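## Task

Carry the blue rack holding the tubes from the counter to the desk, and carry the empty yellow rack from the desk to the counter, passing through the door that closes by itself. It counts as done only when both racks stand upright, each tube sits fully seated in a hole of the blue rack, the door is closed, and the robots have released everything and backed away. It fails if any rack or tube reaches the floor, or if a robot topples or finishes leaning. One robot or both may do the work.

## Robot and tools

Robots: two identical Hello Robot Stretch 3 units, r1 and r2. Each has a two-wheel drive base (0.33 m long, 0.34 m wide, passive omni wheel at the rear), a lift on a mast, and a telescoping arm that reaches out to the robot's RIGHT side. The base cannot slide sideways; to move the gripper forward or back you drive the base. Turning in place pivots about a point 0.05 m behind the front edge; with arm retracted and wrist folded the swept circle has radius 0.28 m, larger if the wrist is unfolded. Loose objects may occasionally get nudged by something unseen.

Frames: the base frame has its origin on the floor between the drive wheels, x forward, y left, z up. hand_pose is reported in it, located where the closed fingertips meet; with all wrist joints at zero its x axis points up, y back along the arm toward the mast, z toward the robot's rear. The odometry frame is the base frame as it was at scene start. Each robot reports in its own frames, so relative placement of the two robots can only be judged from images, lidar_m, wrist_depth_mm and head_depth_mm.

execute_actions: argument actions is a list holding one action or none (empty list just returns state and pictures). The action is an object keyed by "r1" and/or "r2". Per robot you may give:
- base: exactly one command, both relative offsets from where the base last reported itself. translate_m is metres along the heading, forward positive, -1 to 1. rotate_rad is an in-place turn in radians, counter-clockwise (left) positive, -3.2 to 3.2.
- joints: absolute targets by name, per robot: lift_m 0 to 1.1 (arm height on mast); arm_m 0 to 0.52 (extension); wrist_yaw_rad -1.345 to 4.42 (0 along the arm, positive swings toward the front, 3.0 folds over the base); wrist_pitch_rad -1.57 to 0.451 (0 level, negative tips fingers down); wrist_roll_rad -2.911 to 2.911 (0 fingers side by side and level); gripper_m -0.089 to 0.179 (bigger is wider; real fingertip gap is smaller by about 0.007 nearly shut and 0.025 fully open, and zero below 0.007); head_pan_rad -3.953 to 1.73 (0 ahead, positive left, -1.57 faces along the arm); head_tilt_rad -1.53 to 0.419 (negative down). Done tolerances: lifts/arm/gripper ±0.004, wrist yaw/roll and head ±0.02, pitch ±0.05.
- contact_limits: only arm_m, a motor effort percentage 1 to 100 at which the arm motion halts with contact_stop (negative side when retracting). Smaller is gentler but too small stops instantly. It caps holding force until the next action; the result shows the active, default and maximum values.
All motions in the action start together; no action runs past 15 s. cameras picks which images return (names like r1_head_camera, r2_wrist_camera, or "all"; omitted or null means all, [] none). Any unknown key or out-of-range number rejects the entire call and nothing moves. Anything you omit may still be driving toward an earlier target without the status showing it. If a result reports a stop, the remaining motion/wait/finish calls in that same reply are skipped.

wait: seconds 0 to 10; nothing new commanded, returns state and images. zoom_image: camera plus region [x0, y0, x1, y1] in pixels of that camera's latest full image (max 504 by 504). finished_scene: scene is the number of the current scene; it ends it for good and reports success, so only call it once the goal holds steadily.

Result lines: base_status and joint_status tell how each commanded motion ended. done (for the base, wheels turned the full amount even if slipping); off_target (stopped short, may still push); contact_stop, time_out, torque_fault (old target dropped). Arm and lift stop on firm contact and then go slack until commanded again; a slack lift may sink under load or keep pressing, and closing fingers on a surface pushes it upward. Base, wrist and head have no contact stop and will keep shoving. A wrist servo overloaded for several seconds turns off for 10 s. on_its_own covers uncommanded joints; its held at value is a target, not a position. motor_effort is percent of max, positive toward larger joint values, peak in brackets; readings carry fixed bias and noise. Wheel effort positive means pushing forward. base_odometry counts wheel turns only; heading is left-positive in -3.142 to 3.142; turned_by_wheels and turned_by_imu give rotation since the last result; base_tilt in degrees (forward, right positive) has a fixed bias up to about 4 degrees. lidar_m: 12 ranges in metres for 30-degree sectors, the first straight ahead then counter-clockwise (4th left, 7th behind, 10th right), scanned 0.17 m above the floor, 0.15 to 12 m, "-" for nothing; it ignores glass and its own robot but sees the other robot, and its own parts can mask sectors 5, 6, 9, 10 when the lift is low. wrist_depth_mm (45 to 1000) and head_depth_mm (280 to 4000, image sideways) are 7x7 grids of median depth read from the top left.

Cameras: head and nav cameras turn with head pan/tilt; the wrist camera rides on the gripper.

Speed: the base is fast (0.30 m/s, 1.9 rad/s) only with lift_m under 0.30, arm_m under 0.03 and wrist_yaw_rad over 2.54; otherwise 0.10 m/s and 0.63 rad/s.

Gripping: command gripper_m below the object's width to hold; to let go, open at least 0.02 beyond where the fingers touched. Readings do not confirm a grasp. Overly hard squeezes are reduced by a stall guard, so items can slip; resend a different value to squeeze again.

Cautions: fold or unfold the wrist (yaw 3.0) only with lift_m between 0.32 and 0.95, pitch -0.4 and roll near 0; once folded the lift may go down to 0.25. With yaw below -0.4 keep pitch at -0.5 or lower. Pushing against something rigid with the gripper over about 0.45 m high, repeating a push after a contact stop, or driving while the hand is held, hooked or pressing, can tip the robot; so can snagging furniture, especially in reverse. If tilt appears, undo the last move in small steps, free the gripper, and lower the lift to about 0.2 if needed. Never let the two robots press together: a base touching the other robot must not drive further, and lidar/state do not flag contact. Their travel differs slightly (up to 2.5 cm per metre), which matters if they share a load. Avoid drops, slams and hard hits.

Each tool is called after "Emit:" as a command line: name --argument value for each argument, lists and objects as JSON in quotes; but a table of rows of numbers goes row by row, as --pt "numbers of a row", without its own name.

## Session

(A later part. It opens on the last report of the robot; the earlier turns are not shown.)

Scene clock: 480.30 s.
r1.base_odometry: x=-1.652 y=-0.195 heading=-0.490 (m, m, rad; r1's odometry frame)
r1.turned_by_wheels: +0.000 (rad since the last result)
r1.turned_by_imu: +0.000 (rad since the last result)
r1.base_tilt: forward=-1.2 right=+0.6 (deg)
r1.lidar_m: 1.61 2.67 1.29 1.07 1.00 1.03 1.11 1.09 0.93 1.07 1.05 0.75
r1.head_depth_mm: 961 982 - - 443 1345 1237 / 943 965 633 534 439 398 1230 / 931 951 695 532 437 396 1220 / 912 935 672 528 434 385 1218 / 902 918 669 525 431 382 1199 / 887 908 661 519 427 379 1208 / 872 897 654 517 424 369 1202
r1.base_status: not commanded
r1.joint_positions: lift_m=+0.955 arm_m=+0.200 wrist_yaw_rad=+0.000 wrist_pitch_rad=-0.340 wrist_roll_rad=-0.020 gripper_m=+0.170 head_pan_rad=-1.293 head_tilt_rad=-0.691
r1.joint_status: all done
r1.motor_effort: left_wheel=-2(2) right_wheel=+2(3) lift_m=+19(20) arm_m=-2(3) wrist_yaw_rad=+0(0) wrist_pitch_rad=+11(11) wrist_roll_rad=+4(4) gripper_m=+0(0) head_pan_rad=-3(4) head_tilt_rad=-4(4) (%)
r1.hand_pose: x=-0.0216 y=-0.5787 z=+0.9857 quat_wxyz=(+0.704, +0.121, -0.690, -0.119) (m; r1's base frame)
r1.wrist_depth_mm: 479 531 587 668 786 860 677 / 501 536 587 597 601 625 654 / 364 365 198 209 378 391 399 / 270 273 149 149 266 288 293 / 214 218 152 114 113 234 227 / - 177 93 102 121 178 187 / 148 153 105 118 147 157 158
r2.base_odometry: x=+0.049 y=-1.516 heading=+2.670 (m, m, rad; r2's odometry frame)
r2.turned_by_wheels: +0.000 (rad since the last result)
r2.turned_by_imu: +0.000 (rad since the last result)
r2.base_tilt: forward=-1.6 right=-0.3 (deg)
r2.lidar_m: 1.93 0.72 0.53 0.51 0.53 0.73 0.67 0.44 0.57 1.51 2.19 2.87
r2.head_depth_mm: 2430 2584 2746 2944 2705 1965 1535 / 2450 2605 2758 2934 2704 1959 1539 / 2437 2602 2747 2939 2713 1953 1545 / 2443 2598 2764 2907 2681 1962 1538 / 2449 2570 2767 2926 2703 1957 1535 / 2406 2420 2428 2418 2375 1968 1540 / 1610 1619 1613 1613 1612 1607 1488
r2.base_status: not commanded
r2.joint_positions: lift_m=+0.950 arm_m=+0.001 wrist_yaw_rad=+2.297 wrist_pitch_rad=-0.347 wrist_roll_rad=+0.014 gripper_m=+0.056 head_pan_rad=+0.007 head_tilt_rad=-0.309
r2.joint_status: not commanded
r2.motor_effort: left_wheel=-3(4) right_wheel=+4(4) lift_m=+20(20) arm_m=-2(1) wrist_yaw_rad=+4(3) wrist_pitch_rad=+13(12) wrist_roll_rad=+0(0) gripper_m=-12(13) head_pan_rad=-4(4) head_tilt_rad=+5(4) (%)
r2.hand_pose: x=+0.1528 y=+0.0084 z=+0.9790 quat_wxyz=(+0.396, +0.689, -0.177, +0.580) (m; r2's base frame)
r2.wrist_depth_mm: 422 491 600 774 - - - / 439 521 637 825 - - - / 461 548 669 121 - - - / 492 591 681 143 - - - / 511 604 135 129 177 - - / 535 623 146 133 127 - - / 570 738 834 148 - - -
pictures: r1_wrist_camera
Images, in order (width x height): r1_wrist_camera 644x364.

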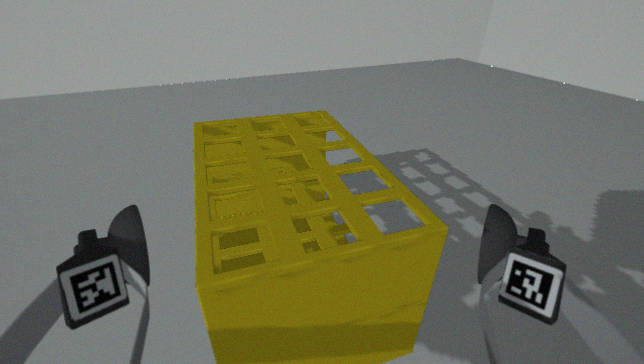

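Emit:
execute_actions --actions '[{"r1":{"base":{"translate_m":-0.04},"joints":{"wrist_yaw_rad":0.18,"lift_m":0.945}}}]' --cameras '[]'

Emit:
execute_actions --actions '[{"r1":{"joints":{"arm_m":0.245}}}]' --cameras '["r1_wrist_camera"]'

Scene clock: 490.20 s.
r1.base_odometry: x=-1.687 y=-0.176 heading=-0.490 (m, m, rad; r1's odometry frame)
r1.turned_by_wheels: +0.000 (rad since the last result)
r1.turned_by_imu: +0.000 (rad since the last result)
r1.base_tilt: forward=-1.1 right=+0.5 (deg)
r1.lidar_m: 1.64 2.71 1.27 1.05 0.97 1.01 1.08 1.05 0.91 1.09 1.07 0.78
r1.head_depth_mm: 975 979 - - 442 1356 1236 / 963 961 554 519 440 1364 1227 / 943 951 681 532 437 1319 1217 / 930 941 677 528 434 1315 1212 / 920 929 666 524 430 1292 1206 / 902 911 664 519 428 388 1201 / 890 894 655 515 425 386 1199
r1.base_status: done
r1.joint_positions: lift_m=+0.945 arm_m=+0.200 wrist_yaw_rad=+0.178 wrist_pitch_rad=-0.340 wrist_roll_rad=-0.020 gripper_m=+0.170 head_pan_rad=-1.293 head_tilt_rad=-0.691
r1.joint_status: all done
r1.motor_effort: left_wheel=-3(9) right_wheel=+3(7) lift_m=+19(18) arm_m=-2(3) wrist_yaw_rad=+2(2) wrist_pitch_rad=+11(11) wrist_roll_rad=+4(4) gripper_m=+1(0) head_pan_rad=-3(4) head_tilt_rad=-4(4) (%)
r1.hand_pose: x=+0.0198 y=-0.5750 z=+0.9758 quat_wxyz=(+0.712, +0.182, -0.676, -0.056) (m; r1's base frame)
r1.wrist_depth_mm: 515 540 591 638 699 782 752 / 520 523 547 567 561 578 674 / 338 344 178 180 360 363 371 / 251 254 127 170 251 263 267 / 201 187 96 100 108 218 211 / - 161 105 113 159 166 173 / 138 143 120 129 141 146 147
r2.base_odometry: x=+0.049 y=-1.516 heading=+2.670 (m, m, rad; r2's odometry frame)
r2.turned_by_wheels: +0.000 (rad since the last result)
r2.turned_by_imu: -0.001 (rad since the last result)
r2.base_tilt: forward=-1.7 right=-0.1 (deg)
r2.lidar_m: 1.92 0.72 0.53 0.51 0.53 0.73 0.66 0.44 0.57 1.51 2.21 2.86
r2.head_depth_mm: 2441 2572 2750 2943 2719 1972 1529 / 2454 2578 2740 2958 2674 1940 1533 / 2455 2570 2760 2890 2700 1962 1536 / 2444 2591 2731 2923 2689 1951 1537 / 2463 2598 2744 2914 2694 1961 1540 / 2407 2440 2407 2435 2349 1966 1542 / 1622 1613 1620 1612 1607 1613 1492
r2.base_status: not commanded
r2.joint_positions: lift_m=+0.950 arm_m=+0.001 wrist_yaw_rad=+2.297 wrist_pitch_rad=-0.347 wrist_roll_rad=+0.014 gripper_m=+0.056 head_pan_rad=+0.007 head_tilt_rad=-0.309
r2.joint_status: not commanded
r2.motor_effort: left_wheel=-3(3) right_wheel=+4(4) lift_m=+20(20) arm_m=-2(2) wrist_yaw_rad=+4(3) wrist_pitch_rad=+12(12) wrist_roll_rad=+0(0) gripper_m=-12(14) head_pan_rad=-4(4) head_tilt_rad=+4(4) (%)
r2.hand_pose: x=+0.1528 y=+0.0084 z=+0.9790 quat_wxyz=(+0.396, +0.689, -0.177, +0.580) (m; r2's base frame)
r2.wrist_depth_mm: 421 494 596 772 - - - / 437 521 634 831 - - - / 462 547 671 121 - - - / 483 587 688 142 - - - / 510 608 136 128 178 - - / 545 618 146 133 128 - - / 573 740 819 148 - - -
pictures: none
No camera images: the call's "cameras" was empty. Leave "cameras" out to get every camera's image.

Scene clock: 491.63 s.
r1.base_odometry: x=-1.687 y=-0.176 heading=-0.490 (m, m, rad; r1's odometry frame)
r1.turned_by_wheels: +0.000 (rad since the last result)
r1.turned_by_imu: +0.000 (rad since the last result)
r1.base_tilt: forward=-1.2 right=+0.6 (deg)
r1.lidar_m: 1.64 2.71 1.27 1.05 0.97 1.01 1.08 1.06 0.92 1.09 1.07 0.78
r1.head_depth_mm: 977 1039 - 508 442 1368 1234 / 966 965 607 522 438 1345 1231 / 949 949 651 533 436 1318 1223 / 930 938 677 528 434 1317 1222 / 917 922 666 524 430 1300 1213 / 902 905 659 519 428 388 1205 / 891 896 655 514 426 386 1200
r1.base_status: not commanded
r1.joint_positions: lift_m=+0.945 arm_m=+0.245 wrist_yaw_rad=+0.178 wrist_pitch_rad=-0.340 wrist_roll_rad=-0.020 gripper_m=+0.170 head_pan_rad=-1.293 head_tilt_rad=-0.691
r1.joint_status: all done
r1.motor_effort: left_wheel=-3(3) right_wheel=+3(3) lift_m=+19(19) arm_m=+3(0) wrist_yaw_rad=+1(2) wrist_pitch_rad=+11(11) wrist_roll_rad=+3(3) gripper_m=+0(0) head_pan_rad=-4(4) head_tilt_rad=-4(4) (%)
r1.hand_pose: x=+0.0199 y=-0.6196 z=+0.9758 quat_wxyz=(+0.712, +0.182, -0.676, -0.056) (m; r1's base frame)
r1.wrist_depth_mm: 481 508 553 609 657 717 743 / 491 530 554 555 568 581 680 / 339 343 166 176 358 363 372 / 251 253 163 127 250 266 269 / 200 97 137 98 99 217 211 / - 76 79 123 124 74 175 / 138 121 67 65 70 139 147
r2.base_odometry: x=+0.049 y=-1.516 heading=+2.670 (m, m, rad; r2's odometry frame)
r2.turned_by_wheels: +0.000 (rad since the last result)
r2.turned_by_imu: +0.000 (rad since the last result)
r2.base_tilt: forward=-1.6 right=-0.2 (deg)
r2.lidar_m: 1.92 0.72 0.53 0.51 0.53 0.74 0.67 0.44 0.57 1.51 2.20 2.86
r2.head_depth_mm: 2445 2583 2793 2944 2674 1962 1538 / 2442 2622 2741 2936 2708 1950 1546 / 2452 2590 2766 2918 2664 1969 1540 / 2463 2591 2755 2931 2680 1960 1529 / 2458 2602 2758 2943 2716 1952 1534 / 2407 2441 2418 2416 2343 1959 1540 / 1609 1608 1603 1614 1608 1607 1488
r2.base_status: not commanded
r2.joint_positions: lift_m=+0.950 arm_m=+0.001 wrist_yaw_rad=+2.297 wrist_pitch_rad=-0.347 wrist_roll_rad=+0.014 gripper_m=+0.056 head_pan_rad=+0.007 head_tilt_rad=-0.309
r2.joint_status: not commanded
r2.motor_effort: left_wheel=-3(3) right_wheel=+4(4) lift_m=+19(20) arm_m=-2(1) wrist_yaw_rad=+4(3) wrist_pitch_rad=+12(13) wrist_roll_rad=+0(0) gripper_m=-13(12) head_pan_rad=-4(3) head_tilt_rad=+4(4) (%)
r2.hand_pose: x=+0.1528 y=+0.0084 z=+0.9790 quat_wxyz=(+0.396, +0.689, -0.177, +0.580) (m; r2's base frame)
r2.wrist_depth_mm: 420 491 604 762 - - - / 444 526 631 823 - - - / 465 551 669 121 - - - / 489 586 686 142 - - - / 517 611 136 128 177 - - / 550 635 146 133 128 - - / 569 744 835 149 - - -
pictures: r1_wrist_camera
Images, in order (width x height): r1_wrist_camera 644x364.

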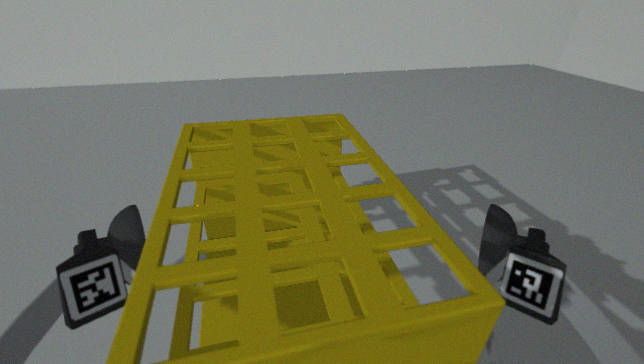

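Deep now.

Emit:
execute_actions --actions '[{"r1":{"joints":{"gripper_m":0.055}}}]' --cameras '[]'

Emit:
execute_actions --actions '[{"r1":{"joints":{"lift_m":1.02,"head_pan_rad":1.2,"head_tilt_rad":-0.4}}}]' --cameras '["r1_wrist_camera"]'

Emit:
execute_actions --actions '[{"r1":{"joints":{"arm_m":0.0,"wrist_yaw_rad":2.3}}}]' --cameras '["r1_wrist_camera","r1_nav_camera"]'

Scene clock: 502.80 s.
r1.base_odometry: x=-1.687 y=-0.176 heading=-0.490 (m, m, rad; r1's odometry frame)
r1.turned_by_wheels: +0.000 (rad since the last result)
r1.turned_by_imu: -0.001 (rad since the last result)
r1.base_tilt: forward=-1.2 right=+0.6 (deg)
r1.lidar_m: 1.63 2.71 1.27 1.05 0.97 1.01 1.08 1.05 0.92 1.09 1.07 0.78
r1.head_depth_mm: 976 1036 - 507 442 1355 1233 / 965 965 608 522 439 1360 1234 / 944 954 662 532 436 1324 1224 / 928 931 675 528 432 1319 1212 / 915 926 669 523 432 1311 1209 / 903 909 661 519 427 388 1205 / 890 898 654 516 425 387 1197
r1.base_status: not commanded
r1.joint_positions: lift_m=+0.945 arm_m=+0.245 wrist_yaw_rad=+0.178 wrist_pitch_rad=-0.340 wrist_roll_rad=-0.019 gripper_m=+0.056 head_pan_rad=-1.293 head_tilt_rad=-0.691
r1.joint_status: all done
r1.motor_effort: left_wheel=-3(3) right_wheel=+3(3) lift_m=+19(19) arm_m=+3(3) wrist_yaw_rad=+1(1) wrist_pitch_rad=+11(11) wrist_roll_rad=+3(4) gripper_m=-15(92) head_pan_rad=-4(4) head_tilt_rad=-4(4) (%)
r1.hand_pose: x=+0.0199 y=-0.6196 z=+0.9758 quat_wxyz=(+0.711, +0.182, -0.676, -0.056) (m; r1's base frame)
r1.wrist_depth_mm: 480 511 547 601 658 725 727 / 497 531 557 552 575 580 676 / 340 343 175 182 361 365 369 / 253 253 171 123 122 263 268 / 199 202 93 103 123 209 210 / 165 173 106 116 140 171 173 / 146 142 138 134 145 145 147
r2.base_odometry: x=+0.049 y=-1.516 heading=+2.670 (m, m, rad; r2's odometry frame)
r2.turned_by_wheels: +0.000 (rad since the last result)
r2.turned_by_imu: -0.001 (rad since the last result)
r2.base_tilt: forward=-1.6 right=-0.1 (deg)
r2.lidar_m: 1.92 0.72 0.53 0.51 0.53 0.73 0.67 0.44 0.57 1.51 2.20 2.87
r2.head_depth_mm: 2447 2598 2761 2954 2700 1964 1527 / 2447 2599 2751 2935 2670 1951 1540 / 2458 2573 2730 2927 2659 1965 1533 / 2459 2579 2747 2924 2694 1964 1543 / 2458 2580 2771 2928 2689 1964 1542 / 2407 2422 2427 2425 2371 1954 1541 / 1614 1619 1614 1607 1602 1613 1492
r2.base_status: not commanded
r2.joint_positions: lift_m=+0.950 arm_m=+0.001 wrist_yaw_rad=+2.297 wrist_pitch_rad=-0.347 wrist_roll_rad=+0.014 gripper_m=+0.056 head_pan_rad=+0.007 head_tilt_rad=-0.309
r2.joint_status: not commanded
r2.motor_effort: left_wheel=-3(3) right_wheel=+4(4) lift_m=+20(20) arm_m=-2(2) wrist_yaw_rad=+4(4) wrist_pitch_rad=+12(12) wrist_roll_rad=+0(0) gripper_m=-13(13) head_pan_rad=-4(4) head_tilt_rad=+5(4) (%)
r2.hand_pose: x=+0.1528 y=+0.0084 z=+0.9790 quat_wxyz=(+0.396, +0.689, -0.177, +0.580) (m; r2's base frame)
r2.wrist_depth_mm: 421 495 602 754 - - - / 445 522 636 831 - - - / 462 551 661 121 - - - / 483 580 685 143 - - - / 513 598 135 128 178 - - / 547 632 147 133 127 - - / 568 741 852 149 - - -
pictures: none
No camera images: the call's "cameras" was empty. Leave "cameras" out to get every camera's image.

Scene clock: 504.53 s.
r1.base_odometry: x=-1.687 y=-0.176 heading=-0.490 (m, m, rad; r1's odometry frame)
r1.turned_by_wheels: +0.000 (rad since the last result)
r1.turned_by_imu: +0.000 (rad since the last result)
r1.base_tilt: forward=-1.1 right=+0.6 (deg)
r1.lidar_m: 1.64 2.71 1.27 1.06 0.97 1.01 1.07 1.05 0.92 1.09 1.07 0.78
r1.head_depth_mm: 1724 1930 2184 2468 2370 1815 1470 / 1522 1667 1853 2083 2220 1794 1474 / 1354 1470 1616 1765 1972 1782 1452 / 1213 1313 1412 1559 1715 1731 1447 / 1105 1186 1269 1378 1497 1621 1442 / 1012 1076 1145 1234 1338 1459 1427 / 998 1057 1128 1222 1304 1413 1420
r1.base_status: not commanded
r1.joint_positions: lift_m=+1.020 arm_m=+0.245 wrist_yaw_rad=+0.178 wrist_pitch_rad=-0.340 wrist_roll_rad=-0.019 gripper_m=+0.056 head_pan_rad=+1.193 head_tilt_rad=-0.409
r1.joint_status: all done
r1.motor_effort: left_wheel=-3(3) right_wheel=+3(3) lift_m=+26(30) arm_m=+3(3) wrist_yaw_rad=+1(1) wrist_pitch_rad=+11(11) wrist_roll_rad=+3(3) gripper_m=-16(16) head_pan_rad=+3(37) head_tilt_rad=+4(26) (%)
r1.hand_pose: x=+0.0199 y=-0.6195 z=+1.0502 quat_wxyz=(+0.711, +0.182, -0.676, -0.056) (m; r1's base frame)
r1.wrist_depth_mm: 482 513 551 598 659 721 724 / 507 551 591 639 706 798 740 / 537 531 169 184 555 562 620 / 387 398 174 126 122 408 412 / 310 313 94 104 123 324 325 / 257 268 106 116 139 267 267 / 222 221 210 133 224 226 228
r2.base_odometry: x=+0.049 y=-1.516 heading=+2.670 (m, m, rad; r2's odometry frame)
r2.turned_by_wheels: +0.000 (rad since the last result)
r2.turned_by_imu: +0.000 (rad since the last result)
r2.base_tilt: forward=-1.7 right=-0.1 (deg)
r2.lidar_m: 1.92 0.72 0.53 0.51 0.53 0.73 0.67 0.44 0.57 1.51 2.20 2.86
r2.head_depth_mm: 2470 2593 2749 2912 2685 1973 1531 / 2456 2604 2740 2944 2692 1973 1535 / 2443 2596 2757 2920 2672 1955 1536 / 2458 2605 2756 2932 2692 1967 1536 / 2457 2590 2739 2928 2683 1968 1539 / 2417 2405 2433 2424 2350 1965 1538 / 1617 1612 1608 1608 1615 1606 1485
r2.base_status: not commanded
r2.joint_positions: lift_m=+0.950 arm_m=+0.001 wrist_yaw_rad=+2.297 wrist_pitch_rad=-0.347 wrist_roll_rad=+0.014 gripper_m=+0.056 head_pan_rad=+0.007 head_tilt_rad=-0.309
r2.joint_status: not commanded
r2.motor_effort: left_wheel=-4(3) right_wheel=+4(4) lift_m=+20(20) arm_m=-2(2) wrist_yaw_rad=+4(4) wrist_pitch_rad=+12(13) wrist_roll_rad=+0(0) gripper_m=-14(13) head_pan_rad=-3(3) head_tilt_rad=+3(4) (%)
r2.hand_pose: x=+0.1528 y=+0.0084 z=+0.9790 quat_wxyz=(+0.396, +0.689, -0.177, +0.580) (m; r2's base frame)
r2.wrist_depth_mm: 419 494 604 772 - - - / 444 518 624 831 - - - / 464 550 667 121 - - - / 487 591 692 142 - - - / 510 614 135 128 178 - - / 541 626 147 133 127 - - / 574 745 836 148 - - -
pictures: r1_wrist_camera
Images, in order (width x height): r1_wrist_camera 644x364.

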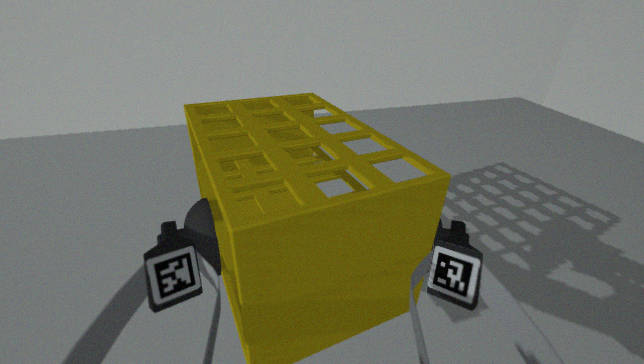

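Scene clock: 507.57 s.
r1.base_odometry: x=-1.687 y=-0.176 heading=-0.490 (m, m, rad; r1's odometry frame)
r1.turned_by_wheels: +0.000 (rad since the last result)
r1.turned_by_imu: +0.000 (rad since the last result)
r1.base_tilt: forward=-1.1 right=+0.6 (deg)
r1.lidar_m: 1.63 2.71 1.27 1.06 0.97 1.01 1.08 1.06 0.91 1.09 1.07 0.78
r1.head_depth_mm: 1727 1924 2158 2475 2344 1826 1472 / 1509 1665 1837 2052 2236 1805 1461 / 1346 1457 1599 1763 1950 1802 1451 / 1225 1313 1416 1548 1726 1728 1441 / 1105 1183 1280 1373 1489 1613 1425 / 1009 1076 1155 1233 1332 1456 1425 / 1001 1058 1130 1211 1307 1418 1420
r1.base_status: not commanded
r1.joint_positions: lift_m=+1.020 arm_m=+0.000 wrist_yaw_rad=+2.298 wrist_pitch_rad=-0.340 wrist_roll_rad=-0.018 gripper_m=+0.056 head_pan_rad=+1.193 head_tilt_rad=-0.409
r1.joint_status: all done
r1.motor_effort: left_wheel=-3(3) right_wheel=+3(3) lift_m=+26(26) arm_m=-4(6) wrist_yaw_rad=+2(0) wrist_pitch_rad=+12(12) wrist_roll_rad=+3(3) gripper_m=-15(16) head_pan_rad=+3(2) head_tilt_rad=+4(4) (%)
r1.hand_pose: x=+0.1531 y=+0.0099 z=+1.0502 quat_wxyz=(+0.397, +0.679, -0.172, +0.593) (m; r1's base frame)
r1.wrist_depth_mm: 965 - - - - - - / - - - - - - - / - - 169 183 - - 568 / - - 173 125 122 - 416 / - - 94 103 124 - 325 / - - 106 117 140 - 275 / - - - 133 - - 244
r2.base_odometry: x=+0.049 y=-1.516 heading=+2.670 (m, m, rad; r2's odometry frame)
r2.turned_by_wheels: +0.000 (rad since the last result)
r2.turned_by_imu: -0.001 (rad since the last result)
r2.base_tilt: forward=-1.6 right=-0.2 (deg)
r2.lidar_m: 1.92 0.72 0.53 0.51 0.53 0.73 0.67 0.44 0.57 1.51 2.20 2.86
r2.head_depth_mm: 2425 2575 2761 2901 2670 1962 1528 / 2444 2589 2742 2945 2703 1960 1531 / 2473 2596 2737 2932 2695 1968 1539 / 2454 2596 2758 2937 2688 1950 1533 / 2460 2587 2727 2908 2675 1957 1533 / 2410 2425 2425 2433 2374 1954 1537 / 1616 1605 1614 1608 1612 1607 1495
r2.base_status: not commanded
r2.joint_positions: lift_m=+0.950 arm_m=+0.001 wrist_yaw_rad=+2.297 wrist_pitch_rad=-0.347 wrist_roll_rad=+0.014 gripper_m=+0.056 head_pan_rad=+0.007 head_tilt_rad=-0.309
r2.joint_status: not commanded
r2.motor_effort: left_wheel=-4(4) right_wheel=+4(4) lift_m=+20(20) arm_m=-2(2) wrist_yaw_rad=+4(4) wrist_pitch_rad=+12(12) wrist_roll_rad=+0(0) gripper_m=-14(13) head_pan_rad=-3(4) head_tilt_rad=+4(4) (%)
r2.hand_pose: x=+0.1528 y=+0.0084 z=+0.9790 quat_wxyz=(+0.396, +0.689, -0.177, +0.580) (m; r2's base frame)
r2.wrist_depth_mm: 420 494 607 778 - - - / 436 525 632 816 - - - / 462 549 673 121 - - - / 486 580 675 143 - - - / 509 613 135 129 177 - - / 534 629 146 133 128 - - / 568 734 839 148 - - -
pictures: r1_nav_camera (sideways: a quarter turn counterclockwise sets it upright), r1_wrist_camera
Images, in order (width x height): r1_nav_camera 672x504, r1_wrist_camera 644x364.

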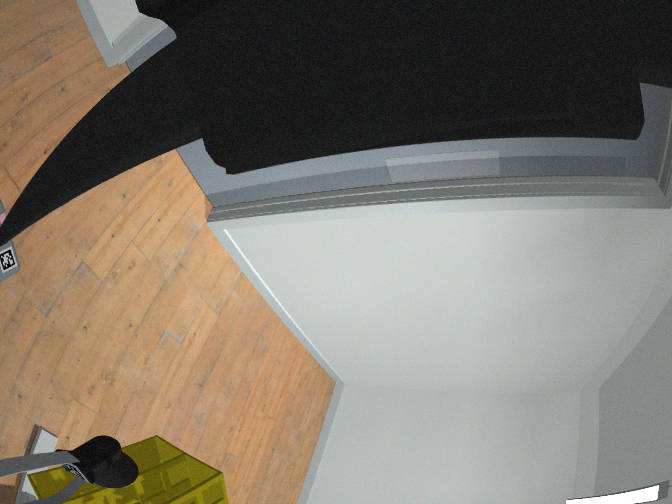

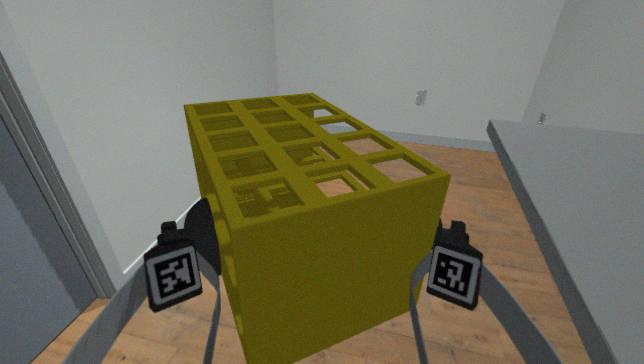

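Emit:
execute_actions --actions '[{"r1":{"base":{"rotate_rad":1.06},"joints":{"lift_m":0.94,"wrist_yaw_rad":2.6}}}]' --cameras '[]'

Emit:
execute_actions --actions '[{"r1":{"base":{"translate_m":0.5}}}]' --cameras '[]'

Emit:
execute_actions --actions '[{"r1":{"base":{"rotate_rad":-2.17},"joints":{"head_pan_rad":-3.14,"head_tilt_rad":-0.5}}}]' --cameras '["r1_wrist_camera","r1_nav_camera"]'

Scene clock: 538.47 s.
r1.base_odometry: x=-1.687 y=-0.176 heading=+0.570 (m, m, rad; r1's odometry frame)
r1.turned_by_wheels: +1.060 (rad since the last result)
r1.turned_by_imu: +1.058 (rad since the last result)
r1.base_tilt: forward=-1.0 right=+0.5 (deg)
r1.lidar_m: 1.26 1.05 0.98 1.01 1.07 1.06 0.91 1.09 1.07 0.78 1.67 2.71
r1.head_depth_mm: 842 893 952 1019 1093 1191 1297 / 855 914 973 1043 1125 1222 1334 / 874 934 994 1071 1151 1258 1351 / 866 933 1001 1082 1176 1291 1374 / 826 886 943 1024 1104 1213 1339 / 853 914 980 1062 1162 1258 1349 / 870 932 1000 1081 1181 1291 1376
r1.base_status: done
r1.joint_positions: lift_m=+0.940 arm_m=+0.000 wrist_yaw_rad=+2.598 wrist_pitch_rad=-0.341 wrist_roll_rad=-0.018 gripper_m=+0.056 head_pan_rad=+1.193 head_tilt_rad=-0.408
r1.joint_status: all done
r1.motor_effort: left_wheel=-3(10) right_wheel=+4(9) lift_m=+19(23) arm_m=-4(4) wrist_yaw_rad=+2(1) wrist_pitch_rad=+11(11) wrist_roll_rad=+3(3) gripper_m=-15(16) head_pan_rad=+2(2) head_tilt_rad=+4(4) (%)
r1.hand_pose: x=+0.0996 y=+0.0545 z=+0.9705 quat_wxyz=(+0.304, +0.697, -0.069, +0.645) (m; r1's base frame)
r1.wrist_depth_mm: 923 887 949 945 962 960 887 / 988 - - - - - 965 / - - 168 183 - - - / - - 173 125 121 - - / - - 94 104 124 - - / - - 106 116 140 - - / - - - 132 - - -
r2.base_odometry: x=+0.049 y=-1.516 heading=+2.670 (m, m, rad; r2's odometry frame)
r2.turned_by_wheels: +0.000 (rad since the last result)
r2.turned_by_imu: -0.001 (rad since the last result)
r2.base_tilt: forward=-1.6 right=-0.2 (deg)
r2.lidar_m: 1.91 0.72 0.53 0.51 0.53 0.73 0.67 0.44 0.57 1.51 2.20 2.86
r2.head_depth_mm: 2446 2570 2750 2938 2680 1966 1535 / 2436 2582 2727 2935 2708 1960 1539 / 2430 2611 2746 2915 2676 1960 1540 / 2443 2570 2770 2932 2675 1949 1537 / 2465 2603 2750 2918 2696 1967 1541 / 2414 2430 2420 2426 2372 1965 1542 / 1610 1614 1613 1603 1611 1597 1489
r2.base_status: not commanded
r2.joint_positions: lift_m=+0.950 arm_m=+0.001 wrist_yaw_rad=+2.297 wrist_pitch_rad=-0.347 wrist_roll_rad=+0.014 gripper_m=+0.056 head_pan_rad=+0.007 head_tilt_rad=-0.309
r2.joint_status: not commanded
r2.motor_effort: left_wheel=-3(3) right_wheel=+4(4) lift_m=+20(20) arm_m=-2(1) wrist_yaw_rad=+4(4) wrist_pitch_rad=+13(12) wrist_roll_rad=+0(0) gripper_m=-13(13) head_pan_rad=-4(4) head_tilt_rad=+4(5) (%)
r2.hand_pose: x=+0.1528 y=+0.0084 z=+0.9790 quat_wxyz=(+0.396, +0.689, -0.177, +0.580) (m; r2's base frame)
r2.wrist_depth_mm: 420 493 610 771 - - - / 440 519 627 831 - - - / 464 544 669 121 - - - / 484 594 687 143 - - - / 517 626 136 129 177 - - / 547 624 147 133 128 - - / 568 752 826 148 - - -
pictures: none
No camera images: the call's "cameras" was empty. Leave "cameras" out to get every camera's image.

Scene clock: 544.43 s.
r1.base_odometry: x=-1.266 y=+0.094 heading=+0.569 (m, m, rad; r1's odometry frame)
r1.turned_by_wheels: +0.000 (rad since the last result)
r1.turned_by_imu: -0.003 (rad since the last result)
r1.base_tilt: forward=-1.1 right=+0.6 (deg)
r1.lidar_m: 0.89 0.72 0.75 0.80 1.04 1.47 1.41 1.37 0.90 1.44 2.09 2.04
r1.head_depth_mm: 600 636 680 729 780 846 921 / 611 650 694 743 803 866 950 / 624 663 709 762 821 895 982 / 633 678 726 779 847 919 1014 / 648 691 741 803 871 946 1044 / 660 707 762 820 895 982 1079 / 675 725 778 841 916 1008 1117
r1.base_status: done
r1.joint_positions: lift_m=+0.940 arm_m=+0.000 wrist_yaw_rad=+2.598 wrist_pitch_rad=-0.341 wrist_roll_rad=-0.018 gripper_m=+0.056 head_pan_rad=+1.193 head_tilt_rad=-0.408
r1.joint_status: not commanded
r1.motor_effort: left_wheel=-3(5) right_wheel=+3(9) lift_m=+19(19) arm_m=-4(4) wrist_yaw_rad=+2(2) wrist_pitch_rad=+12(11) wrist_roll_rad=+3(3) gripper_m=-16(16) head_pan_rad=+4(4) head_tilt_rad=+4(4) (%)
r1.hand_pose: x=+0.0995 y=+0.0545 z=+0.9705 quat_wxyz=(+0.304, +0.697, -0.069, +0.646) (m; r1's base frame)
r1.wrist_depth_mm: 714 722 715 696 675 627 616 / 780 784 781 768 749 671 678 / 812 857 169 183 769 745 744 / 866 917 174 125 121 814 809 / 950 - 94 103 124 911 920 / - - 106 117 140 - - / - - - 133 - - -
r2.base_odometry: x=+0.049 y=-1.516 heading=+2.670 (m, m, rad; r2's odometry frame)
r2.turned_by_wheels: +0.000 (rad since the last result)
r2.turned_by_imu: -0.001 (rad since the last result)
r2.base_tilt: forward=-1.6 right=-0.3 (deg)
r2.lidar_m: 1.92 0.72 0.53 0.51 0.53 0.73 0.67 0.44 0.57 1.51 2.20 2.86
r2.head_depth_mm: 2430 2596 2762 2934 2697 1959 1540 / 2463 2602 2754 2926 2675 1952 1530 / 2442 2595 2740 2924 2679 1948 1536 / 2434 2607 2744 2907 2706 1953 1541 / 2457 2582 2739 2934 2676 1952 1538 / 2416 2417 2433 2403 2370 1964 1540 / 1614 1609 1612 1611 1613 1609 1490
r2.base_status: not commanded
r2.joint_positions: lift_m=+0.950 arm_m=+0.001 wrist_yaw_rad=+2.297 wrist_pitch_rad=-0.347 wrist_roll_rad=+0.014 gripper_m=+0.056 head_pan_rad=+0.007 head_tilt_rad=-0.309
r2.joint_status: not commanded
r2.motor_effort: left_wheel=-3(3) right_wheel=+4(4) lift_m=+20(20) arm_m=-2(2) wrist_yaw_rad=+4(4) wrist_pitch_rad=+12(12) wrist_roll_rad=+0(0) gripper_m=-13(13) head_pan_rad=-4(3) head_tilt_rad=+4(4) (%)
r2.hand_pose: x=+0.1528 y=+0.0084 z=+0.9790 quat_wxyz=(+0.396, +0.689, -0.177, +0.580) (m; r2's base frame)
r2.wrist_depth_mm: 422 498 606 774 - - - / 443 513 626 844 - - - / 458 550 669 121 - - - / 488 586 679 143 - - - / 504 612 136 128 178 - - / 546 631 146 133 128 - - / 571 724 834 148 - - -
pictures: none
No camera images: the call's "cameras" was empty. Leave "cameras" out to get every camera's image.

Scene clock: 548.80 s.
r1.base_odometry: x=-1.266 y=+0.094 heading=-1.600 (m, m, rad; r1's odometry frame)
r1.turned_by_wheels: -2.170 (rad since the last result)
r1.turned_by_imu: -2.169 (rad since the last result)
r1.base_tilt: forward=-1.2 right=+0.4 (deg)
r1.lidar_m: 0.90 1.41 1.94 2.30 0.95 0.72 0.75 0.78 0.95 1.46 1.41 1.40
r1.head_depth_mm: 623 673 732 785 - - - / 624 676 733 801 - - - / 625 676 737 809 - - - / 627 675 741 809 859 - - / 627 680 738 812 903 1020 1100 / 628 680 738 813 901 1009 1110 / 630 679 742 812 902 1013 1115
r1.base_status: done
r1.joint_positions: lift_m=+0.940 arm_m=+0.000 wrist_yaw_rad=+2.598 wrist_pitch_rad=-0.341 wrist_roll_rad=-0.018 gripper_m=+0.056 head_pan_rad=-3.133 head_tilt_rad=-0.494
r1.joint_status: all done
r1.motor_effort: left_wheel=+3(8) right_wheel=-4(8) lift_m=+19(19) arm_m=-4(4) wrist_yaw_rad=+2(1) wrist_pitch_rad=+12(12) wrist_roll_rad=+3(3) gripper_m=-16(16) head_pan_rad=-3(39) head_tilt_rad=-2(16) (%)
r1.hand_pose: x=+0.0995 y=+0.0545 z=+0.9705 quat_wxyz=(+0.304, +0.697, -0.069, +0.646) (m; r1's base frame)
r1.wrist_depth_mm: - - - - - - 987 / - - - - - - 566 / - - 170 184 - - 448 / - - 174 125 121 - - / - - 95 104 124 - - / - - 106 116 140 - - / - - - 133 - - -
r2.base_odometry: x=+0.049 y=-1.516 heading=+2.670 (m, m, rad; r2's odometry frame)
r2.turned_by_wheels: +0.000 (rad since the last result)
r2.turned_by_imu: -0.001 (rad since the last result)
r2.base_tilt: forward=-1.5 right=-0.2 (deg)
r2.lidar_m: 1.92 0.72 0.53 0.51 0.53 0.73 0.67 0.44 0.57 1.51 2.20 2.86
r2.head_depth_mm: 2445 2594 2731 2935 2684 1966 1539 / 2459 2567 2774 2914 2691 1955 1533 / 2447 2574 2751 2948 2685 1958 1538 / 2449 2587 2753 2940 2693 1962 1538 / 2441 2600 2745 2921 2705 1954 1544 / 2405 2428 2424 2414 2350 1966 1543 / 1617 1615 1610 1610 1608 1607 1491
r2.base_status: not commanded
r2.joint_positions: lift_m=+0.950 arm_m=+0.001 wrist_yaw_rad=+2.297 wrist_pitch_rad=-0.347 wrist_roll_rad=+0.014 gripper_m=+0.056 head_pan_rad=+0.007 head_tilt_rad=-0.309
r2.joint_status: not commanded
r2.motor_effort: left_wheel=-3(4) right_wheel=+4(4) lift_m=+20(19) arm_m=-1(2) wrist_yaw_rad=+4(3) wrist_pitch_rad=+12(12) wrist_roll_rad=+0(0) gripper_m=-14(14) head_pan_rad=-4(4) head_tilt_rad=+4(4) (%)
r2.hand_pose: x=+0.1528 y=+0.0084 z=+0.9790 quat_wxyz=(+0.396, +0.689, -0.177, +0.580) (m; r2's base frame)
r2.wrist_depth_mm: 423 498 604 764 - - - / 441 525 635 831 - - - / 462 553 662 121 - - - / 485 584 698 142 - - - / 513 614 136 129 178 - - / 543 626 146 134 127 - - / 572 763 832 149 - - -
pictures: r1_nav_camera (sideways: a quarter turn counterclockwise sets it upright), r1_wrist_camera
Images, in order (width x height): r1_nav_camera 672x504, r1_wrist_camera 644x364.

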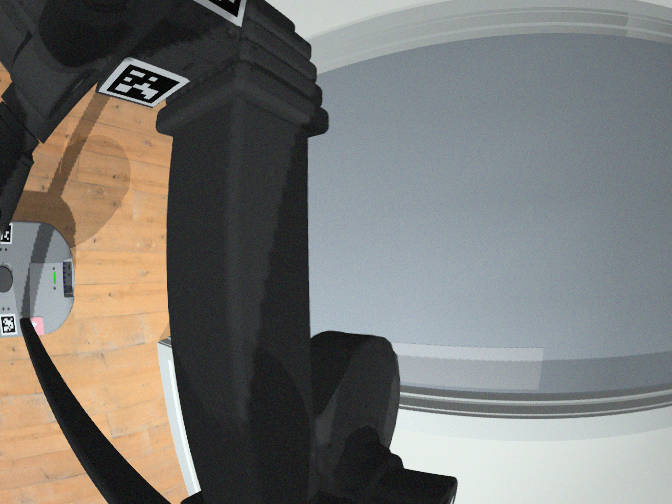

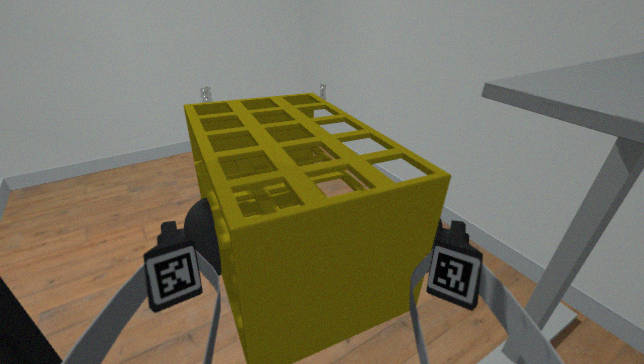

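Emit:
execute_actions --actions '[{"r1":{"base":{"translate_m":-1.0}}}]' --cameras '["r2_nav_camera","r1_nav_camera"]'

Scene clock: 569.83 s.
r1.base_odometry: x=-1.237 y=+1.093 heading=-1.600 (m, m, rad; r1's odometry frame)
r1.turned_by_wheels: +0.000 (rad since the last result)
r1.turned_by_imu: +0.002 (rad since the last result)
r1.base_tilt: forward=-1.1 right=+0.5 (deg)
r1.lidar_m: 1.90 0.39 0.35 0.87 1.78 2.42 0.29 0.25 0.25 0.30 0.53 2.09
r1.head_depth_mm: 2081 2253 2447 2607 - - - / 2036 2249 2450 2621 - - - / 296 325 360 404 - - - / - 296 324 359 381 - - / - - 296 323 359 403 445 / - - - 296 325 360 392 / - - - - 296 324 349
r1.base_status: done
r1.joint_positions: lift_m=+0.940 arm_m=+0.000 wrist_yaw_rad=+2.598 wrist_pitch_rad=-0.341 wrist_roll_rad=-0.018 gripper_m=+0.056 head_pan_rad=-3.133 head_tilt_rad=-0.495
r1.joint_status: not commanded
r1.motor_effort: left_wheel=-3(32) right_wheel=-2(31) lift_m=+20(20) arm_m=-4(4) wrist_yaw_rad=+1(2) wrist_pitch_rad=+12(12) wrist_roll_rad=+3(3) gripper_m=-14(15) head_pan_rad=-3(3) head_tilt_rad=-2(3) (%)
r1.hand_pose: x=+0.0994 y=+0.0546 z=+0.9705 quat_wxyz=(+0.304, +0.697, -0.068, +0.646) (m; r1's base frame)
r1.wrist_depth_mm: - - 504 365 - - - / - - 578 387 - - - / - - 170 184 - - - / - - 173 126 122 - - / - - 94 104 124 - - / - - 106 116 140 - - / - - - 133 - - -
r2.base_odometry: x=+0.049 y=-1.516 heading=+2.670 (m, m, rad; r2's odometry frame)
r2.turned_by_wheels: +0.000 (rad since the last result)
r2.turned_by_imu: -0.003 (rad since the last result)
r2.base_tilt: forward=-1.7 right=-0.1 (deg)
r2.lidar_m: 1.18 0.72 0.53 0.51 0.53 0.73 0.67 0.44 0.57 1.51 2.20 2.87
r2.head_depth_mm: 2450 2588 2748 2914 2706 1949 1529 / 2456 2599 2763 2944 2708 1959 1542 / 1104 1169 2690 2883 2421 1821 1538 / 1161 1233 1305 1393 1490 1599 1487 / 1293 1375 1358 1572 1702 1716 1442 / 1455 1169 1135 1763 1985 1804 1440 / 1656 1753 1886 2029 2441 1977 1540
r2.base_status: not commanded
r2.joint_positions: lift_m=+0.950 arm_m=+0.001 wrist_yaw_rad=+2.297 wrist_pitch_rad=-0.347 wrist_roll_rad=+0.014 gripper_m=+0.056 head_pan_rad=+0.007 head_tilt_rad=-0.309
r2.joint_status: not commanded
r2.motor_effort: left_wheel=-3(3) right_wheel=+4(4) lift_m=+20(20) arm_m=-2(2) wrist_yaw_rad=+4(4) wrist_pitch_rad=+12(13) wrist_roll_rad=+0(1) gripper_m=-13(13) head_pan_rad=-3(3) head_tilt_rad=+4(4) (%)
r2.hand_pose: x=+0.1528 y=+0.0084 z=+0.9790 quat_wxyz=(+0.396, +0.689, -0.177, +0.580) (m; r2's base frame)
r2.wrist_depth_mm: 420 487 600 778 - - 901 / 437 518 633 837 - - 912 / 467 550 663 121 - - - / 485 583 703 143 - - - / 512 605 136 128 178 - - / 542 633 147 134 127 - - / 573 754 854 148 - - -
pictures: r1_nav_camera (sideways: a quarter turn counterclockwise sets it upright), r2_nav_camera (sideways: a quarter turn counterclockwise sets it upright)
Images, in order (width x height): r1_nav_camera 672x504, r2_nav_camera 672x504.

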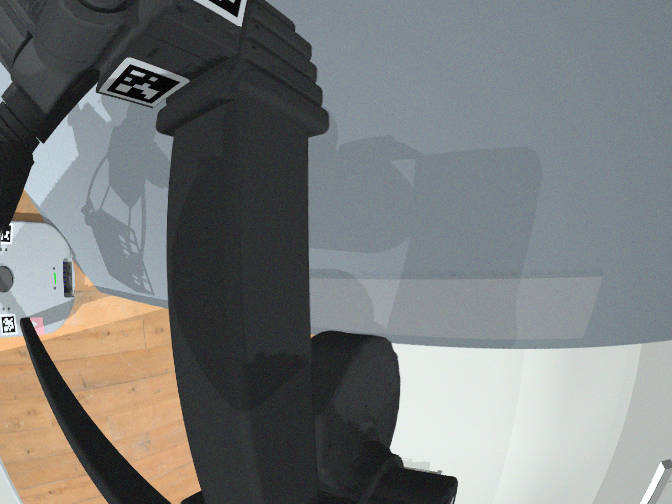

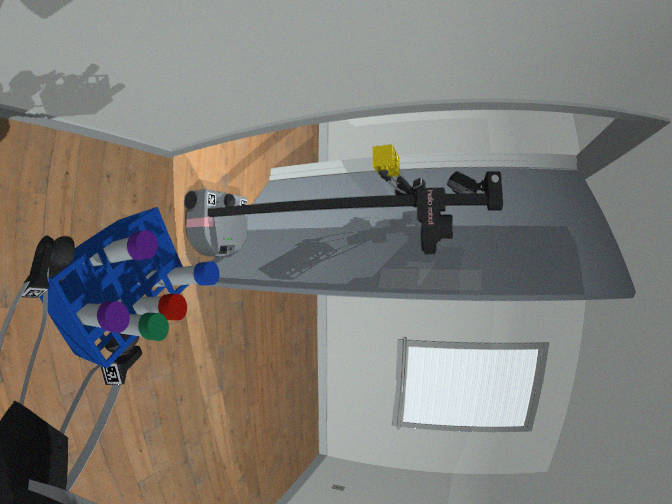

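Emit:
execute_actions --actions '[{"r1":{"base":{"translate_m":-0.45}}}]' --cameras '["r2_nav_camera","r1_nav_camera"]'

Scene clock: 580.87 s.
r1.base_odometry: x=-1.223 y=+1.543 heading=-1.601 (m, m, rad; r1's odometry frame)
r1.turned_by_wheels: +0.000 (rad since the last result)
r1.turned_by_imu: +0.000 (rad since the last result)
r1.base_tilt: forward=-1.1 right=+0.6 (deg)
r1.lidar_m: 2.34 0.71 0.95 1.28 1.78 2.03 1.97 2.01 0.22 0.23 0.30 0.75
r1.head_depth_mm: 1685 1809 1987 2155 - - - / 1688 1818 1956 2150 - - - / 1688 1826 1989 2176 - - - / 1684 1829 1988 2173 2283 - - / 1695 1825 2003 2192 2021 1621 1433 / 1714 1843 2002 2175 2000 1605 1407 / 1692 1852 2014 2227 2010 1594 1407
r1.base_status: done
r1.joint_positions: lift_m=+0.940 arm_m=+0.000 wrist_yaw_rad=+2.598 wrist_pitch_rad=-0.341 wrist_roll_rad=-0.018 gripper_m=+0.056 head_pan_rad=-3.133 head_tilt_rad=-0.495
r1.joint_status: not commanded
r1.motor_effort: left_wheel=-2(11) right_wheel=+2(9) lift_m=+19(20) arm_m=-4(4) wrist_yaw_rad=+1(1) wrist_pitch_rad=+12(11) wrist_roll_rad=+3(3) gripper_m=-15(15) head_pan_rad=-3(4) head_tilt_rad=-2(2) (%)
r1.hand_pose: x=+0.0994 y=+0.0546 z=+0.9705 quat_wxyz=(+0.304, +0.697, -0.068, +0.646) (m; r1's base frame)
r1.wrist_depth_mm: - - - - 759 588 - / - - - - 787 638 - / - - 169 183 796 750 - / - - 174 125 122 - - / - - 94 104 124 - - / - - 106 116 140 - - / - - - 132 - - -
r2.base_odometry: x=+0.049 y=-1.516 heading=+2.670 (m, m, rad; r2's odometry frame)
r2.turned_by_wheels: +0.000 (rad since the last result)
r2.turned_by_imu: -0.002 (rad since the last result)
r2.base_tilt: forward=-1.6 right=-0.1 (deg)
r2.lidar_m: 1.18 0.72 0.53 0.51 0.53 0.73 0.67 0.44 0.57 1.50 2.21 2.87
r2.head_depth_mm: 2416 2590 2682 2906 2673 1956 1534 / 1310 1344 1106 2871 2567 1717 1451 / 1354 1394 1452 1587 1707 1641 1443 / 1421 1499 1590 1694 1824 1879 1539 / 1489 1578 1677 1795 1920 1962 1529 / 1577 1680 1773 1928 2054 1958 1538 / 1668 1769 1900 2882 2441 1962 1535
r2.base_status: not commanded
r2.joint_positions: lift_m=+0.950 arm_m=+0.001 wrist_yaw_rad=+2.297 wrist_pitch_rad=-0.347 wrist_roll_rad=+0.014 gripper_m=+0.056 head_pan_rad=+0.007 head_tilt_rad=-0.309
r2.joint_status: not commanded
r2.motor_effort: left_wheel=-3(4) right_wheel=+4(4) lift_m=+20(20) arm_m=-2(2) wrist_yaw_rad=+3(4) wrist_pitch_rad=+12(12) wrist_roll_rad=+0(0) gripper_m=-13(14) head_pan_rad=-4(3) head_tilt_rad=+3(4) (%)
r2.hand_pose: x=+0.1528 y=+0.0084 z=+0.9790 quat_wxyz=(+0.396, +0.689, -0.177, +0.580) (m; r2's base frame)
r2.wrist_depth_mm: 426 488 604 764 - - - / 442 517 628 829 - - - / 463 549 664 121 - - - / 491 583 689 143 - - - / 518 612 136 128 177 - - / 546 633 147 133 127 - - / 568 739 843 149 - - -
pictures: r1_nav_camera (sideways: a quarter turn counterclockwise sets it upright), r2_nav_camera (sideways: a quarter turn counterclockwise sets it upright)
Images, in order (width x height): r1_nav_camera 672x504, r2_nav_camera 672x504.

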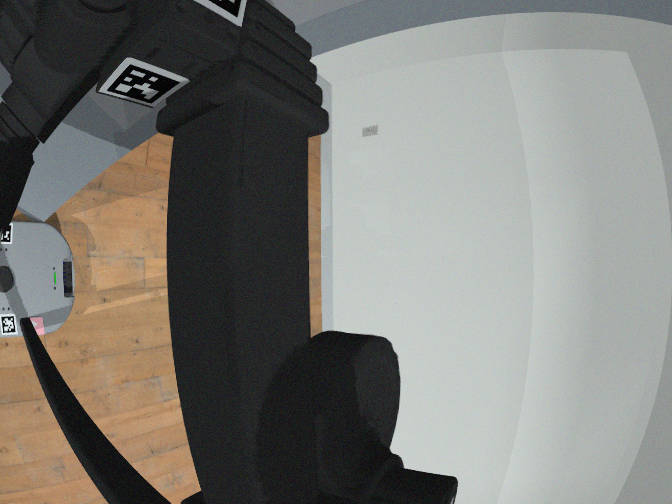

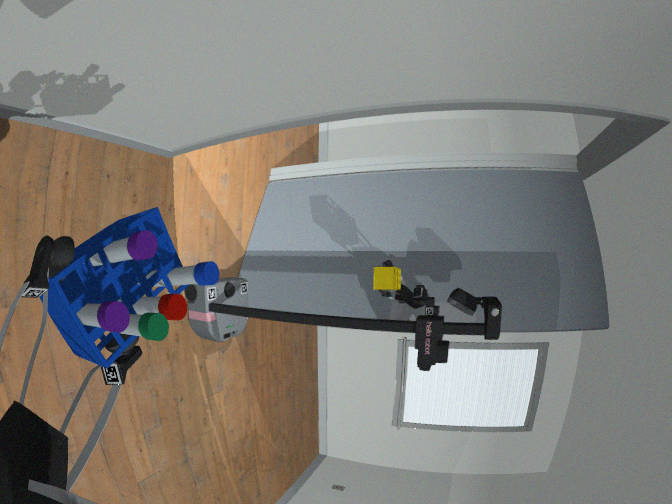

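Emit:
execute_actions --actions '[{"r1":{"base":{"translate_m":-0.5}}}]' --cameras '["r2_nav_camera","r1_wrist_camera"]'

Scene clock: 600.27 s.
r1.base_odometry: x=-1.208 y=+2.043 heading=-1.601 (m, m, rad; r1's odometry frame)
r1.turned_by_wheels: +0.000 (rad since the last result)
r1.turned_by_imu: +0.000 (rad since the last result)
r1.base_tilt: forward=-1.1 right=+0.6 (deg)
r1.lidar_m: 1.16 1.19 1.44 1.71 1.77 1.52 1.47 1.53 1.48 1.43 1.50 1.19
r1.head_depth_mm: 1245 1353 1467 1596 - - - / 1249 1349 1482 1599 - - - / 1256 1348 1473 1597 - - - / 1255 1352 1486 1619 1722 - - / 1255 1360 1474 1626 1792 1600 1419 / 1263 1369 1476 1635 1816 1605 1404 / 1265 1368 1490 1631 1789 1593 1408
r1.base_status: done
r1.joint_positions: lift_m=+0.940 arm_m=+0.000 wrist_yaw_rad=+2.602 wrist_pitch_rad=-0.342 wrist_roll_rad=-0.018 gripper_m=+0.056 head_pan_rad=-3.133 head_tilt_rad=-0.495
r1.joint_status: not commanded
r1.motor_effort: left_wheel=+0(12) right_wheel=+1(17) lift_m=+20(19) arm_m=+1(4) wrist_yaw_rad=-2(15) wrist_pitch_rad=+12(13) wrist_roll_rad=+2(3) gripper_m=-15(15) head_pan_rad=-4(3) head_tilt_rad=-2(3) (%)
r1.hand_pose: x=+0.0985 y=+0.0553 z=+0.9702 quat_wxyz=(+0.303, +0.698, -0.067, +0.646) (m; r1's base frame)
r1.wrist_depth_mm: - - - - - - 857 / - - - - - - 906 / - - 169 183 - - 909 / - - 174 125 122 - 960 / - - 95 104 124 - 998 / - - 106 117 141 - - / - - - 132 - - -
r2.base_odometry: x=+0.049 y=-1.516 heading=+2.670 (m, m, rad; r2's odometry frame)
r2.turned_by_wheels: +0.000 (rad since the last result)
r2.turned_by_imu: -0.002 (rad since the last result)
r2.base_tilt: forward=-1.6 right=-0.2 (deg)
r2.lidar_m: 1.92 0.72 0.53 0.51 0.53 0.73 0.66 0.44 0.57 1.50 2.20 1.37
r2.head_depth_mm: 2453 2574 2729 2925 2683 1946 1540 / 2432 2594 2737 2944 2688 1948 1546 / 2429 2591 2759 2951 2707 1960 1537 / 2437 2604 2746 2938 2701 1957 1538 / 2452 2590 2743 2925 2681 1964 1540 / 2404 2420 2435 2417 2373 1943 1540 / 1609 1618 1608 1617 1609 1606 1485
r2.base_status: not commanded
r2.joint_positions: lift_m=+0.950 arm_m=+0.001 wrist_yaw_rad=+2.297 wrist_pitch_rad=-0.347 wrist_roll_rad=+0.014 gripper_m=+0.056 head_pan_rad=+0.007 head_tilt_rad=-0.309
r2.joint_status: not commanded
r2.motor_effort: left_wheel=-4(3) right_wheel=+4(4) lift_m=+20(20) arm_m=-2(2) wrist_yaw_rad=+4(4) wrist_pitch_rad=+12(12) wrist_roll_rad=+0(0) gripper_m=-12(14) head_pan_rad=-4(4) head_tilt_rad=+4(4) (%)
r2.hand_pose: x=+0.1528 y=+0.0084 z=+0.9790 quat_wxyz=(+0.396, +0.689, -0.177, +0.580) (m; r2's base frame)
r2.wrist_depth_mm: 423 495 600 776 - - - / 440 520 625 817 - - - / 460 549 667 121 - - - / 486 580 691 142 - - - / 511 603 136 128 178 - - / 541 618 146 133 127 - - / 569 747 839 149 - - -
pictures: r1_wrist_camera, r2_nav_camera (sideways: a quarter turn counterclockwise sets it upright)
Images, in order (width x height): r1_wrist_camera 644x364, r2_nav_camera 672x504.

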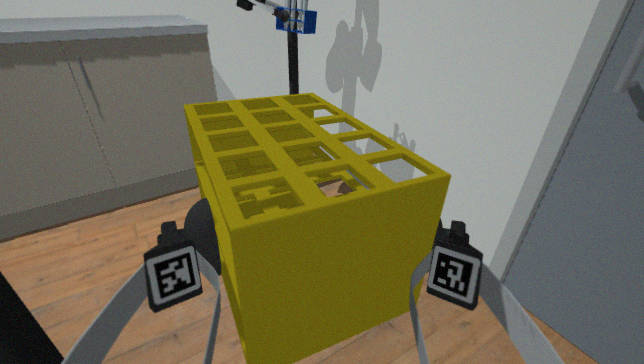

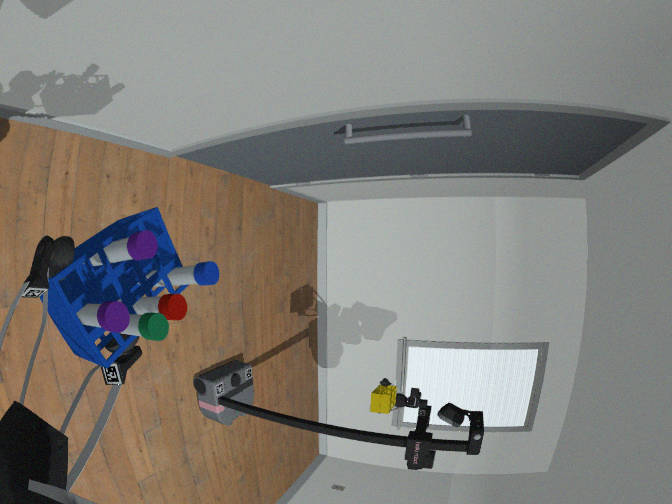

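Emit:
execute_actions --actions '[{"r1":{"base":{"rotate_rad":1.8},"joints":{"wrist_yaw_rad":1.6,"head_pan_rad":0,"head_tilt_rad":-0.6}}}]' --cameras '[]'

Emit:
execute_actions --actions '[{"r1":{"base":{"translate_m":1.0},"joints":{"lift_m":1.02}}}]' --cameras '["r1_nav_camera"]'

Scene clock: 617.10 s.
r1.base_odometry: x=-1.208 y=+2.043 heading=+0.199 (m, m, rad; r1's odometry frame)
r1.turned_by_wheels: +1.800 (rad since the last result)
r1.turned_by_imu: +1.798 (rad since the last result)
r1.base_tilt: forward=-1.1 right=+0.6 (deg)
r1.lidar_m: 1.71 1.72 1.47 1.47 1.68 1.44 1.44 1.35 1.16 1.16 1.32 1.43
r1.head_depth_mm: 1915 1606 1692 1900 1866 341 325 / 1969 1646 1748 1929 1846 337 351 / 2017 1646 1765 1999 1848 1501 1274 / 2040 1706 1801 2060 1818 1493 1279 / 2100 1705 1849 2022 1818 1491 1266 / 2114 1733 1893 2104 1786 1488 1263 / 2178 1762 1946 2107 1785 1478 1258
r1.base_status: done
r1.joint_positions: lift_m=+0.940 arm_m=+0.000 wrist_yaw_rad=+1.602 wrist_pitch_rad=-0.342 wrist_roll_rad=-0.018 gripper_m=+0.056 head_pan_rad=-0.007 head_tilt_rad=-0.593
r1.joint_status: all done
r1.motor_effort: left_wheel=-3(8) right_wheel=+4(9) lift_m=+20(19) arm_m=+1(1) wrist_yaw_rad=-2(5) wrist_pitch_rad=+12(12) wrist_roll_rad=+2(2) gripper_m=-15(15) head_pan_rad=+3(38) head_tilt_rad=-4(16) (%)
r1.hand_pose: x=+0.2118 y=-0.1376 z=+0.9702 quat_wxyz=(+0.575, +0.580, -0.393, +0.422) (m; r1's base frame)
r1.wrist_depth_mm: - - - - - - 879 / - - - - - - - / - - 169 183 - - - / - - 174 125 122 - - / - - 94 104 123 - - / - - 106 117 140 - - / - - - 133 - - -
r2.base_odometry: x=+0.049 y=-1.516 heading=+2.670 (m, m, rad; r2's odometry frame)
r2.turned_by_wheels: +0.000 (rad since the last result)
r2.turned_by_imu: -0.002 (rad since the last result)
r2.base_tilt: forward=-1.8 right=-0.2 (deg)
r2.lidar_m: 1.92 0.72 0.53 0.51 0.53 0.73 0.67 0.44 0.57 1.51 2.21 1.43
r2.head_depth_mm: 2454 2599 2704 2940 2652 1720 1529 / 2434 2589 2747 2933 2725 1958 1536 / 2448 2575 2761 2923 2691 1948 1537 / 2446 2593 2779 2946 2698 1961 1533 / 2459 2596 2745 2911 2694 1960 1537 / 2417 2407 2427 2430 2342 1964 1534 / 1615 1632 1612 1606 1608 1605 1490
r2.base_status: not commanded
r2.joint_positions: lift_m=+0.950 arm_m=+0.001 wrist_yaw_rad=+2.297 wrist_pitch_rad=-0.347 wrist_roll_rad=+0.014 gripper_m=+0.056 head_pan_rad=+0.007 head_tilt_rad=-0.309
r2.joint_status: not commanded
r2.motor_effort: left_wheel=-4(4) right_wheel=+4(4) lift_m=+20(20) arm_m=-2(2) wrist_yaw_rad=+3(4) wrist_pitch_rad=+12(12) wrist_roll_rad=+0(0) gripper_m=-13(13) head_pan_rad=-4(3) head_tilt_rad=+5(4) (%)
r2.hand_pose: x=+0.1528 y=+0.0084 z=+0.9790 quat_wxyz=(+0.396, +0.689, -0.177, +0.580) (m; r2's base frame)
r2.wrist_depth_mm: 420 494 600 765 - - - / 442 522 630 845 - - - / 454 545 671 122 - - - / 492 594 686 143 - - - / 516 624 136 128 177 - - / 542 640 147 133 128 - - / 569 748 837 148 - - -
pictures: none
No camera images: the call's "cameras" was empty. Leave "cameras" out to get every camera's image.

Scene clock: 628.03 s.
r1.base_odometry: x=-0.228 y=+2.241 heading=+0.199 (m, m, rad; r1's odometry frame)
r1.turned_by_wheels: +0.000 (rad since the last result)
r1.turned_by_imu: -0.005 (rad since the last result)
r1.base_tilt: forward=-1.1 right=+0.6 (deg)
r1.lidar_m: 0.74 0.83 1.23 1.23 1.41 2.37 2.40 1.64 1.39 0.92 0.89 0.74
r1.head_depth_mm: 1111 1213 971 791 315 313 - / 1138 1224 956 804 313 321 1254 / 1155 1253 940 820 929 1074 1254 / 1188 1273 929 846 957 1102 1276 / 1209 1288 914 867 990 1149 1265 / 1239 1311 908 885 1018 1179 1264 / 1259 1330 897 906 1049 1226 1254
r1.base_status: done
r1.joint_positions: lift_m=+1.020 arm_m=+0.000 wrist_yaw_rad=+1.602 wrist_pitch_rad=-0.342 wrist_roll_rad=-0.018 gripper_m=+0.056 head_pan_rad=-0.007 head_tilt_rad=-0.593
r1.joint_status: all done
r1.motor_effort: left_wheel=-3(4) right_wheel=+3(10) lift_m=+26(27) arm_m=+1(1) wrist_yaw_rad=-2(2) wrist_pitch_rad=+12(12) wrist_roll_rad=+2(3) gripper_m=-15(15) head_pan_rad=+3(2) head_tilt_rad=-4(3) (%)
r1.hand_pose: x=+0.2118 y=-0.1376 z=+1.0498 quat_wxyz=(+0.575, +0.580, -0.393, +0.422) (m; r1's base frame)
r1.wrist_depth_mm: - - - - - - 986 / 959 965 - - - - - / 843 801 169 184 673 676 683 / 988 898 174 125 122 671 624 / - - 94 104 124 731 697 / - - 106 117 141 781 754 / - - - 133 982 902 -
r2.base_odometry: x=+0.049 y=-1.516 heading=+2.670 (m, m, rad; r2's odometry frame)
r2.turned_by_wheels: +0.000 (rad since the last result)
r2.turned_by_imu: -0.002 (rad since the last result)
r2.base_tilt: forward=-1.6 right=-0.1 (deg)
r2.lidar_m: 1.91 0.72 0.53 0.51 0.53 0.73 0.67 0.44 0.57 1.51 0.92 2.87
r2.head_depth_mm: 2439 2565 2740 2927 2688 1942 1530 / 2451 2580 2753 2931 2672 1950 1535 / 2453 2577 2752 2940 2697 1962 1536 / 2450 2571 2764 2942 2683 1955 1530 / 2430 2588 2760 2921 2701 1956 1540 / 2409 2433 2430 2430 2346 1969 1534 / 1602 1616 1614 1616 1608 1612 1489
r2.base_status: not commanded
r2.joint_positions: lift_m=+0.950 arm_m=+0.001 wrist_yaw_rad=+2.297 wrist_pitch_rad=-0.347 wrist_roll_rad=+0.014 gripper_m=+0.056 head_pan_rad=+0.007 head_tilt_rad=-0.309
r2.joint_status: not commanded
r2.motor_effort: left_wheel=-3(3) right_wheel=+4(4) lift_m=+20(20) arm_m=-2(2) wrist_yaw_rad=+4(3) wrist_pitch_rad=+12(13) wrist_roll_rad=+0(0) gripper_m=-13(13) head_pan_rad=-4(4) head_tilt_rad=+4(4) (%)
r2.hand_pose: x=+0.1528 y=+0.0084 z=+0.9790 quat_wxyz=(+0.396, +0.689, -0.177, +0.580) (m; r2's base frame)
r2.wrist_depth_mm: 420 495 611 764 - - - / 445 515 619 829 - - - / 464 552 672 122 - - - / 483 578 692 143 - - - / 514 614 136 128 178 - - / 538 627 146 133 127 - - / 563 741 825 148 - - -
pictures: r1_nav_camera (sideways: a quarter turn counterclockwise sets it upright)
Images, in order (width x height): r1_nav_camera 672x504.

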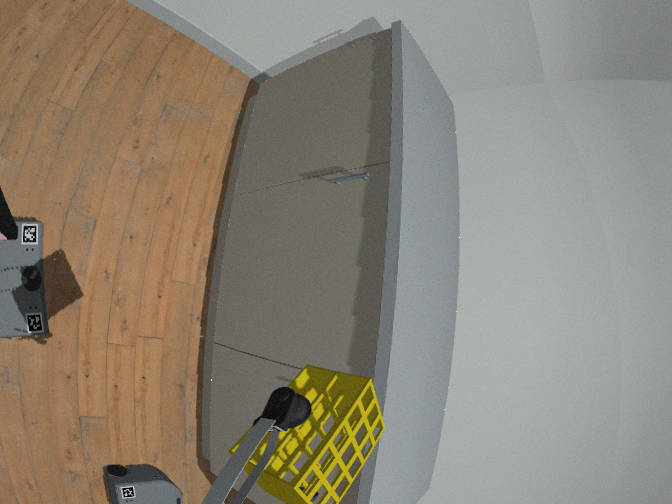

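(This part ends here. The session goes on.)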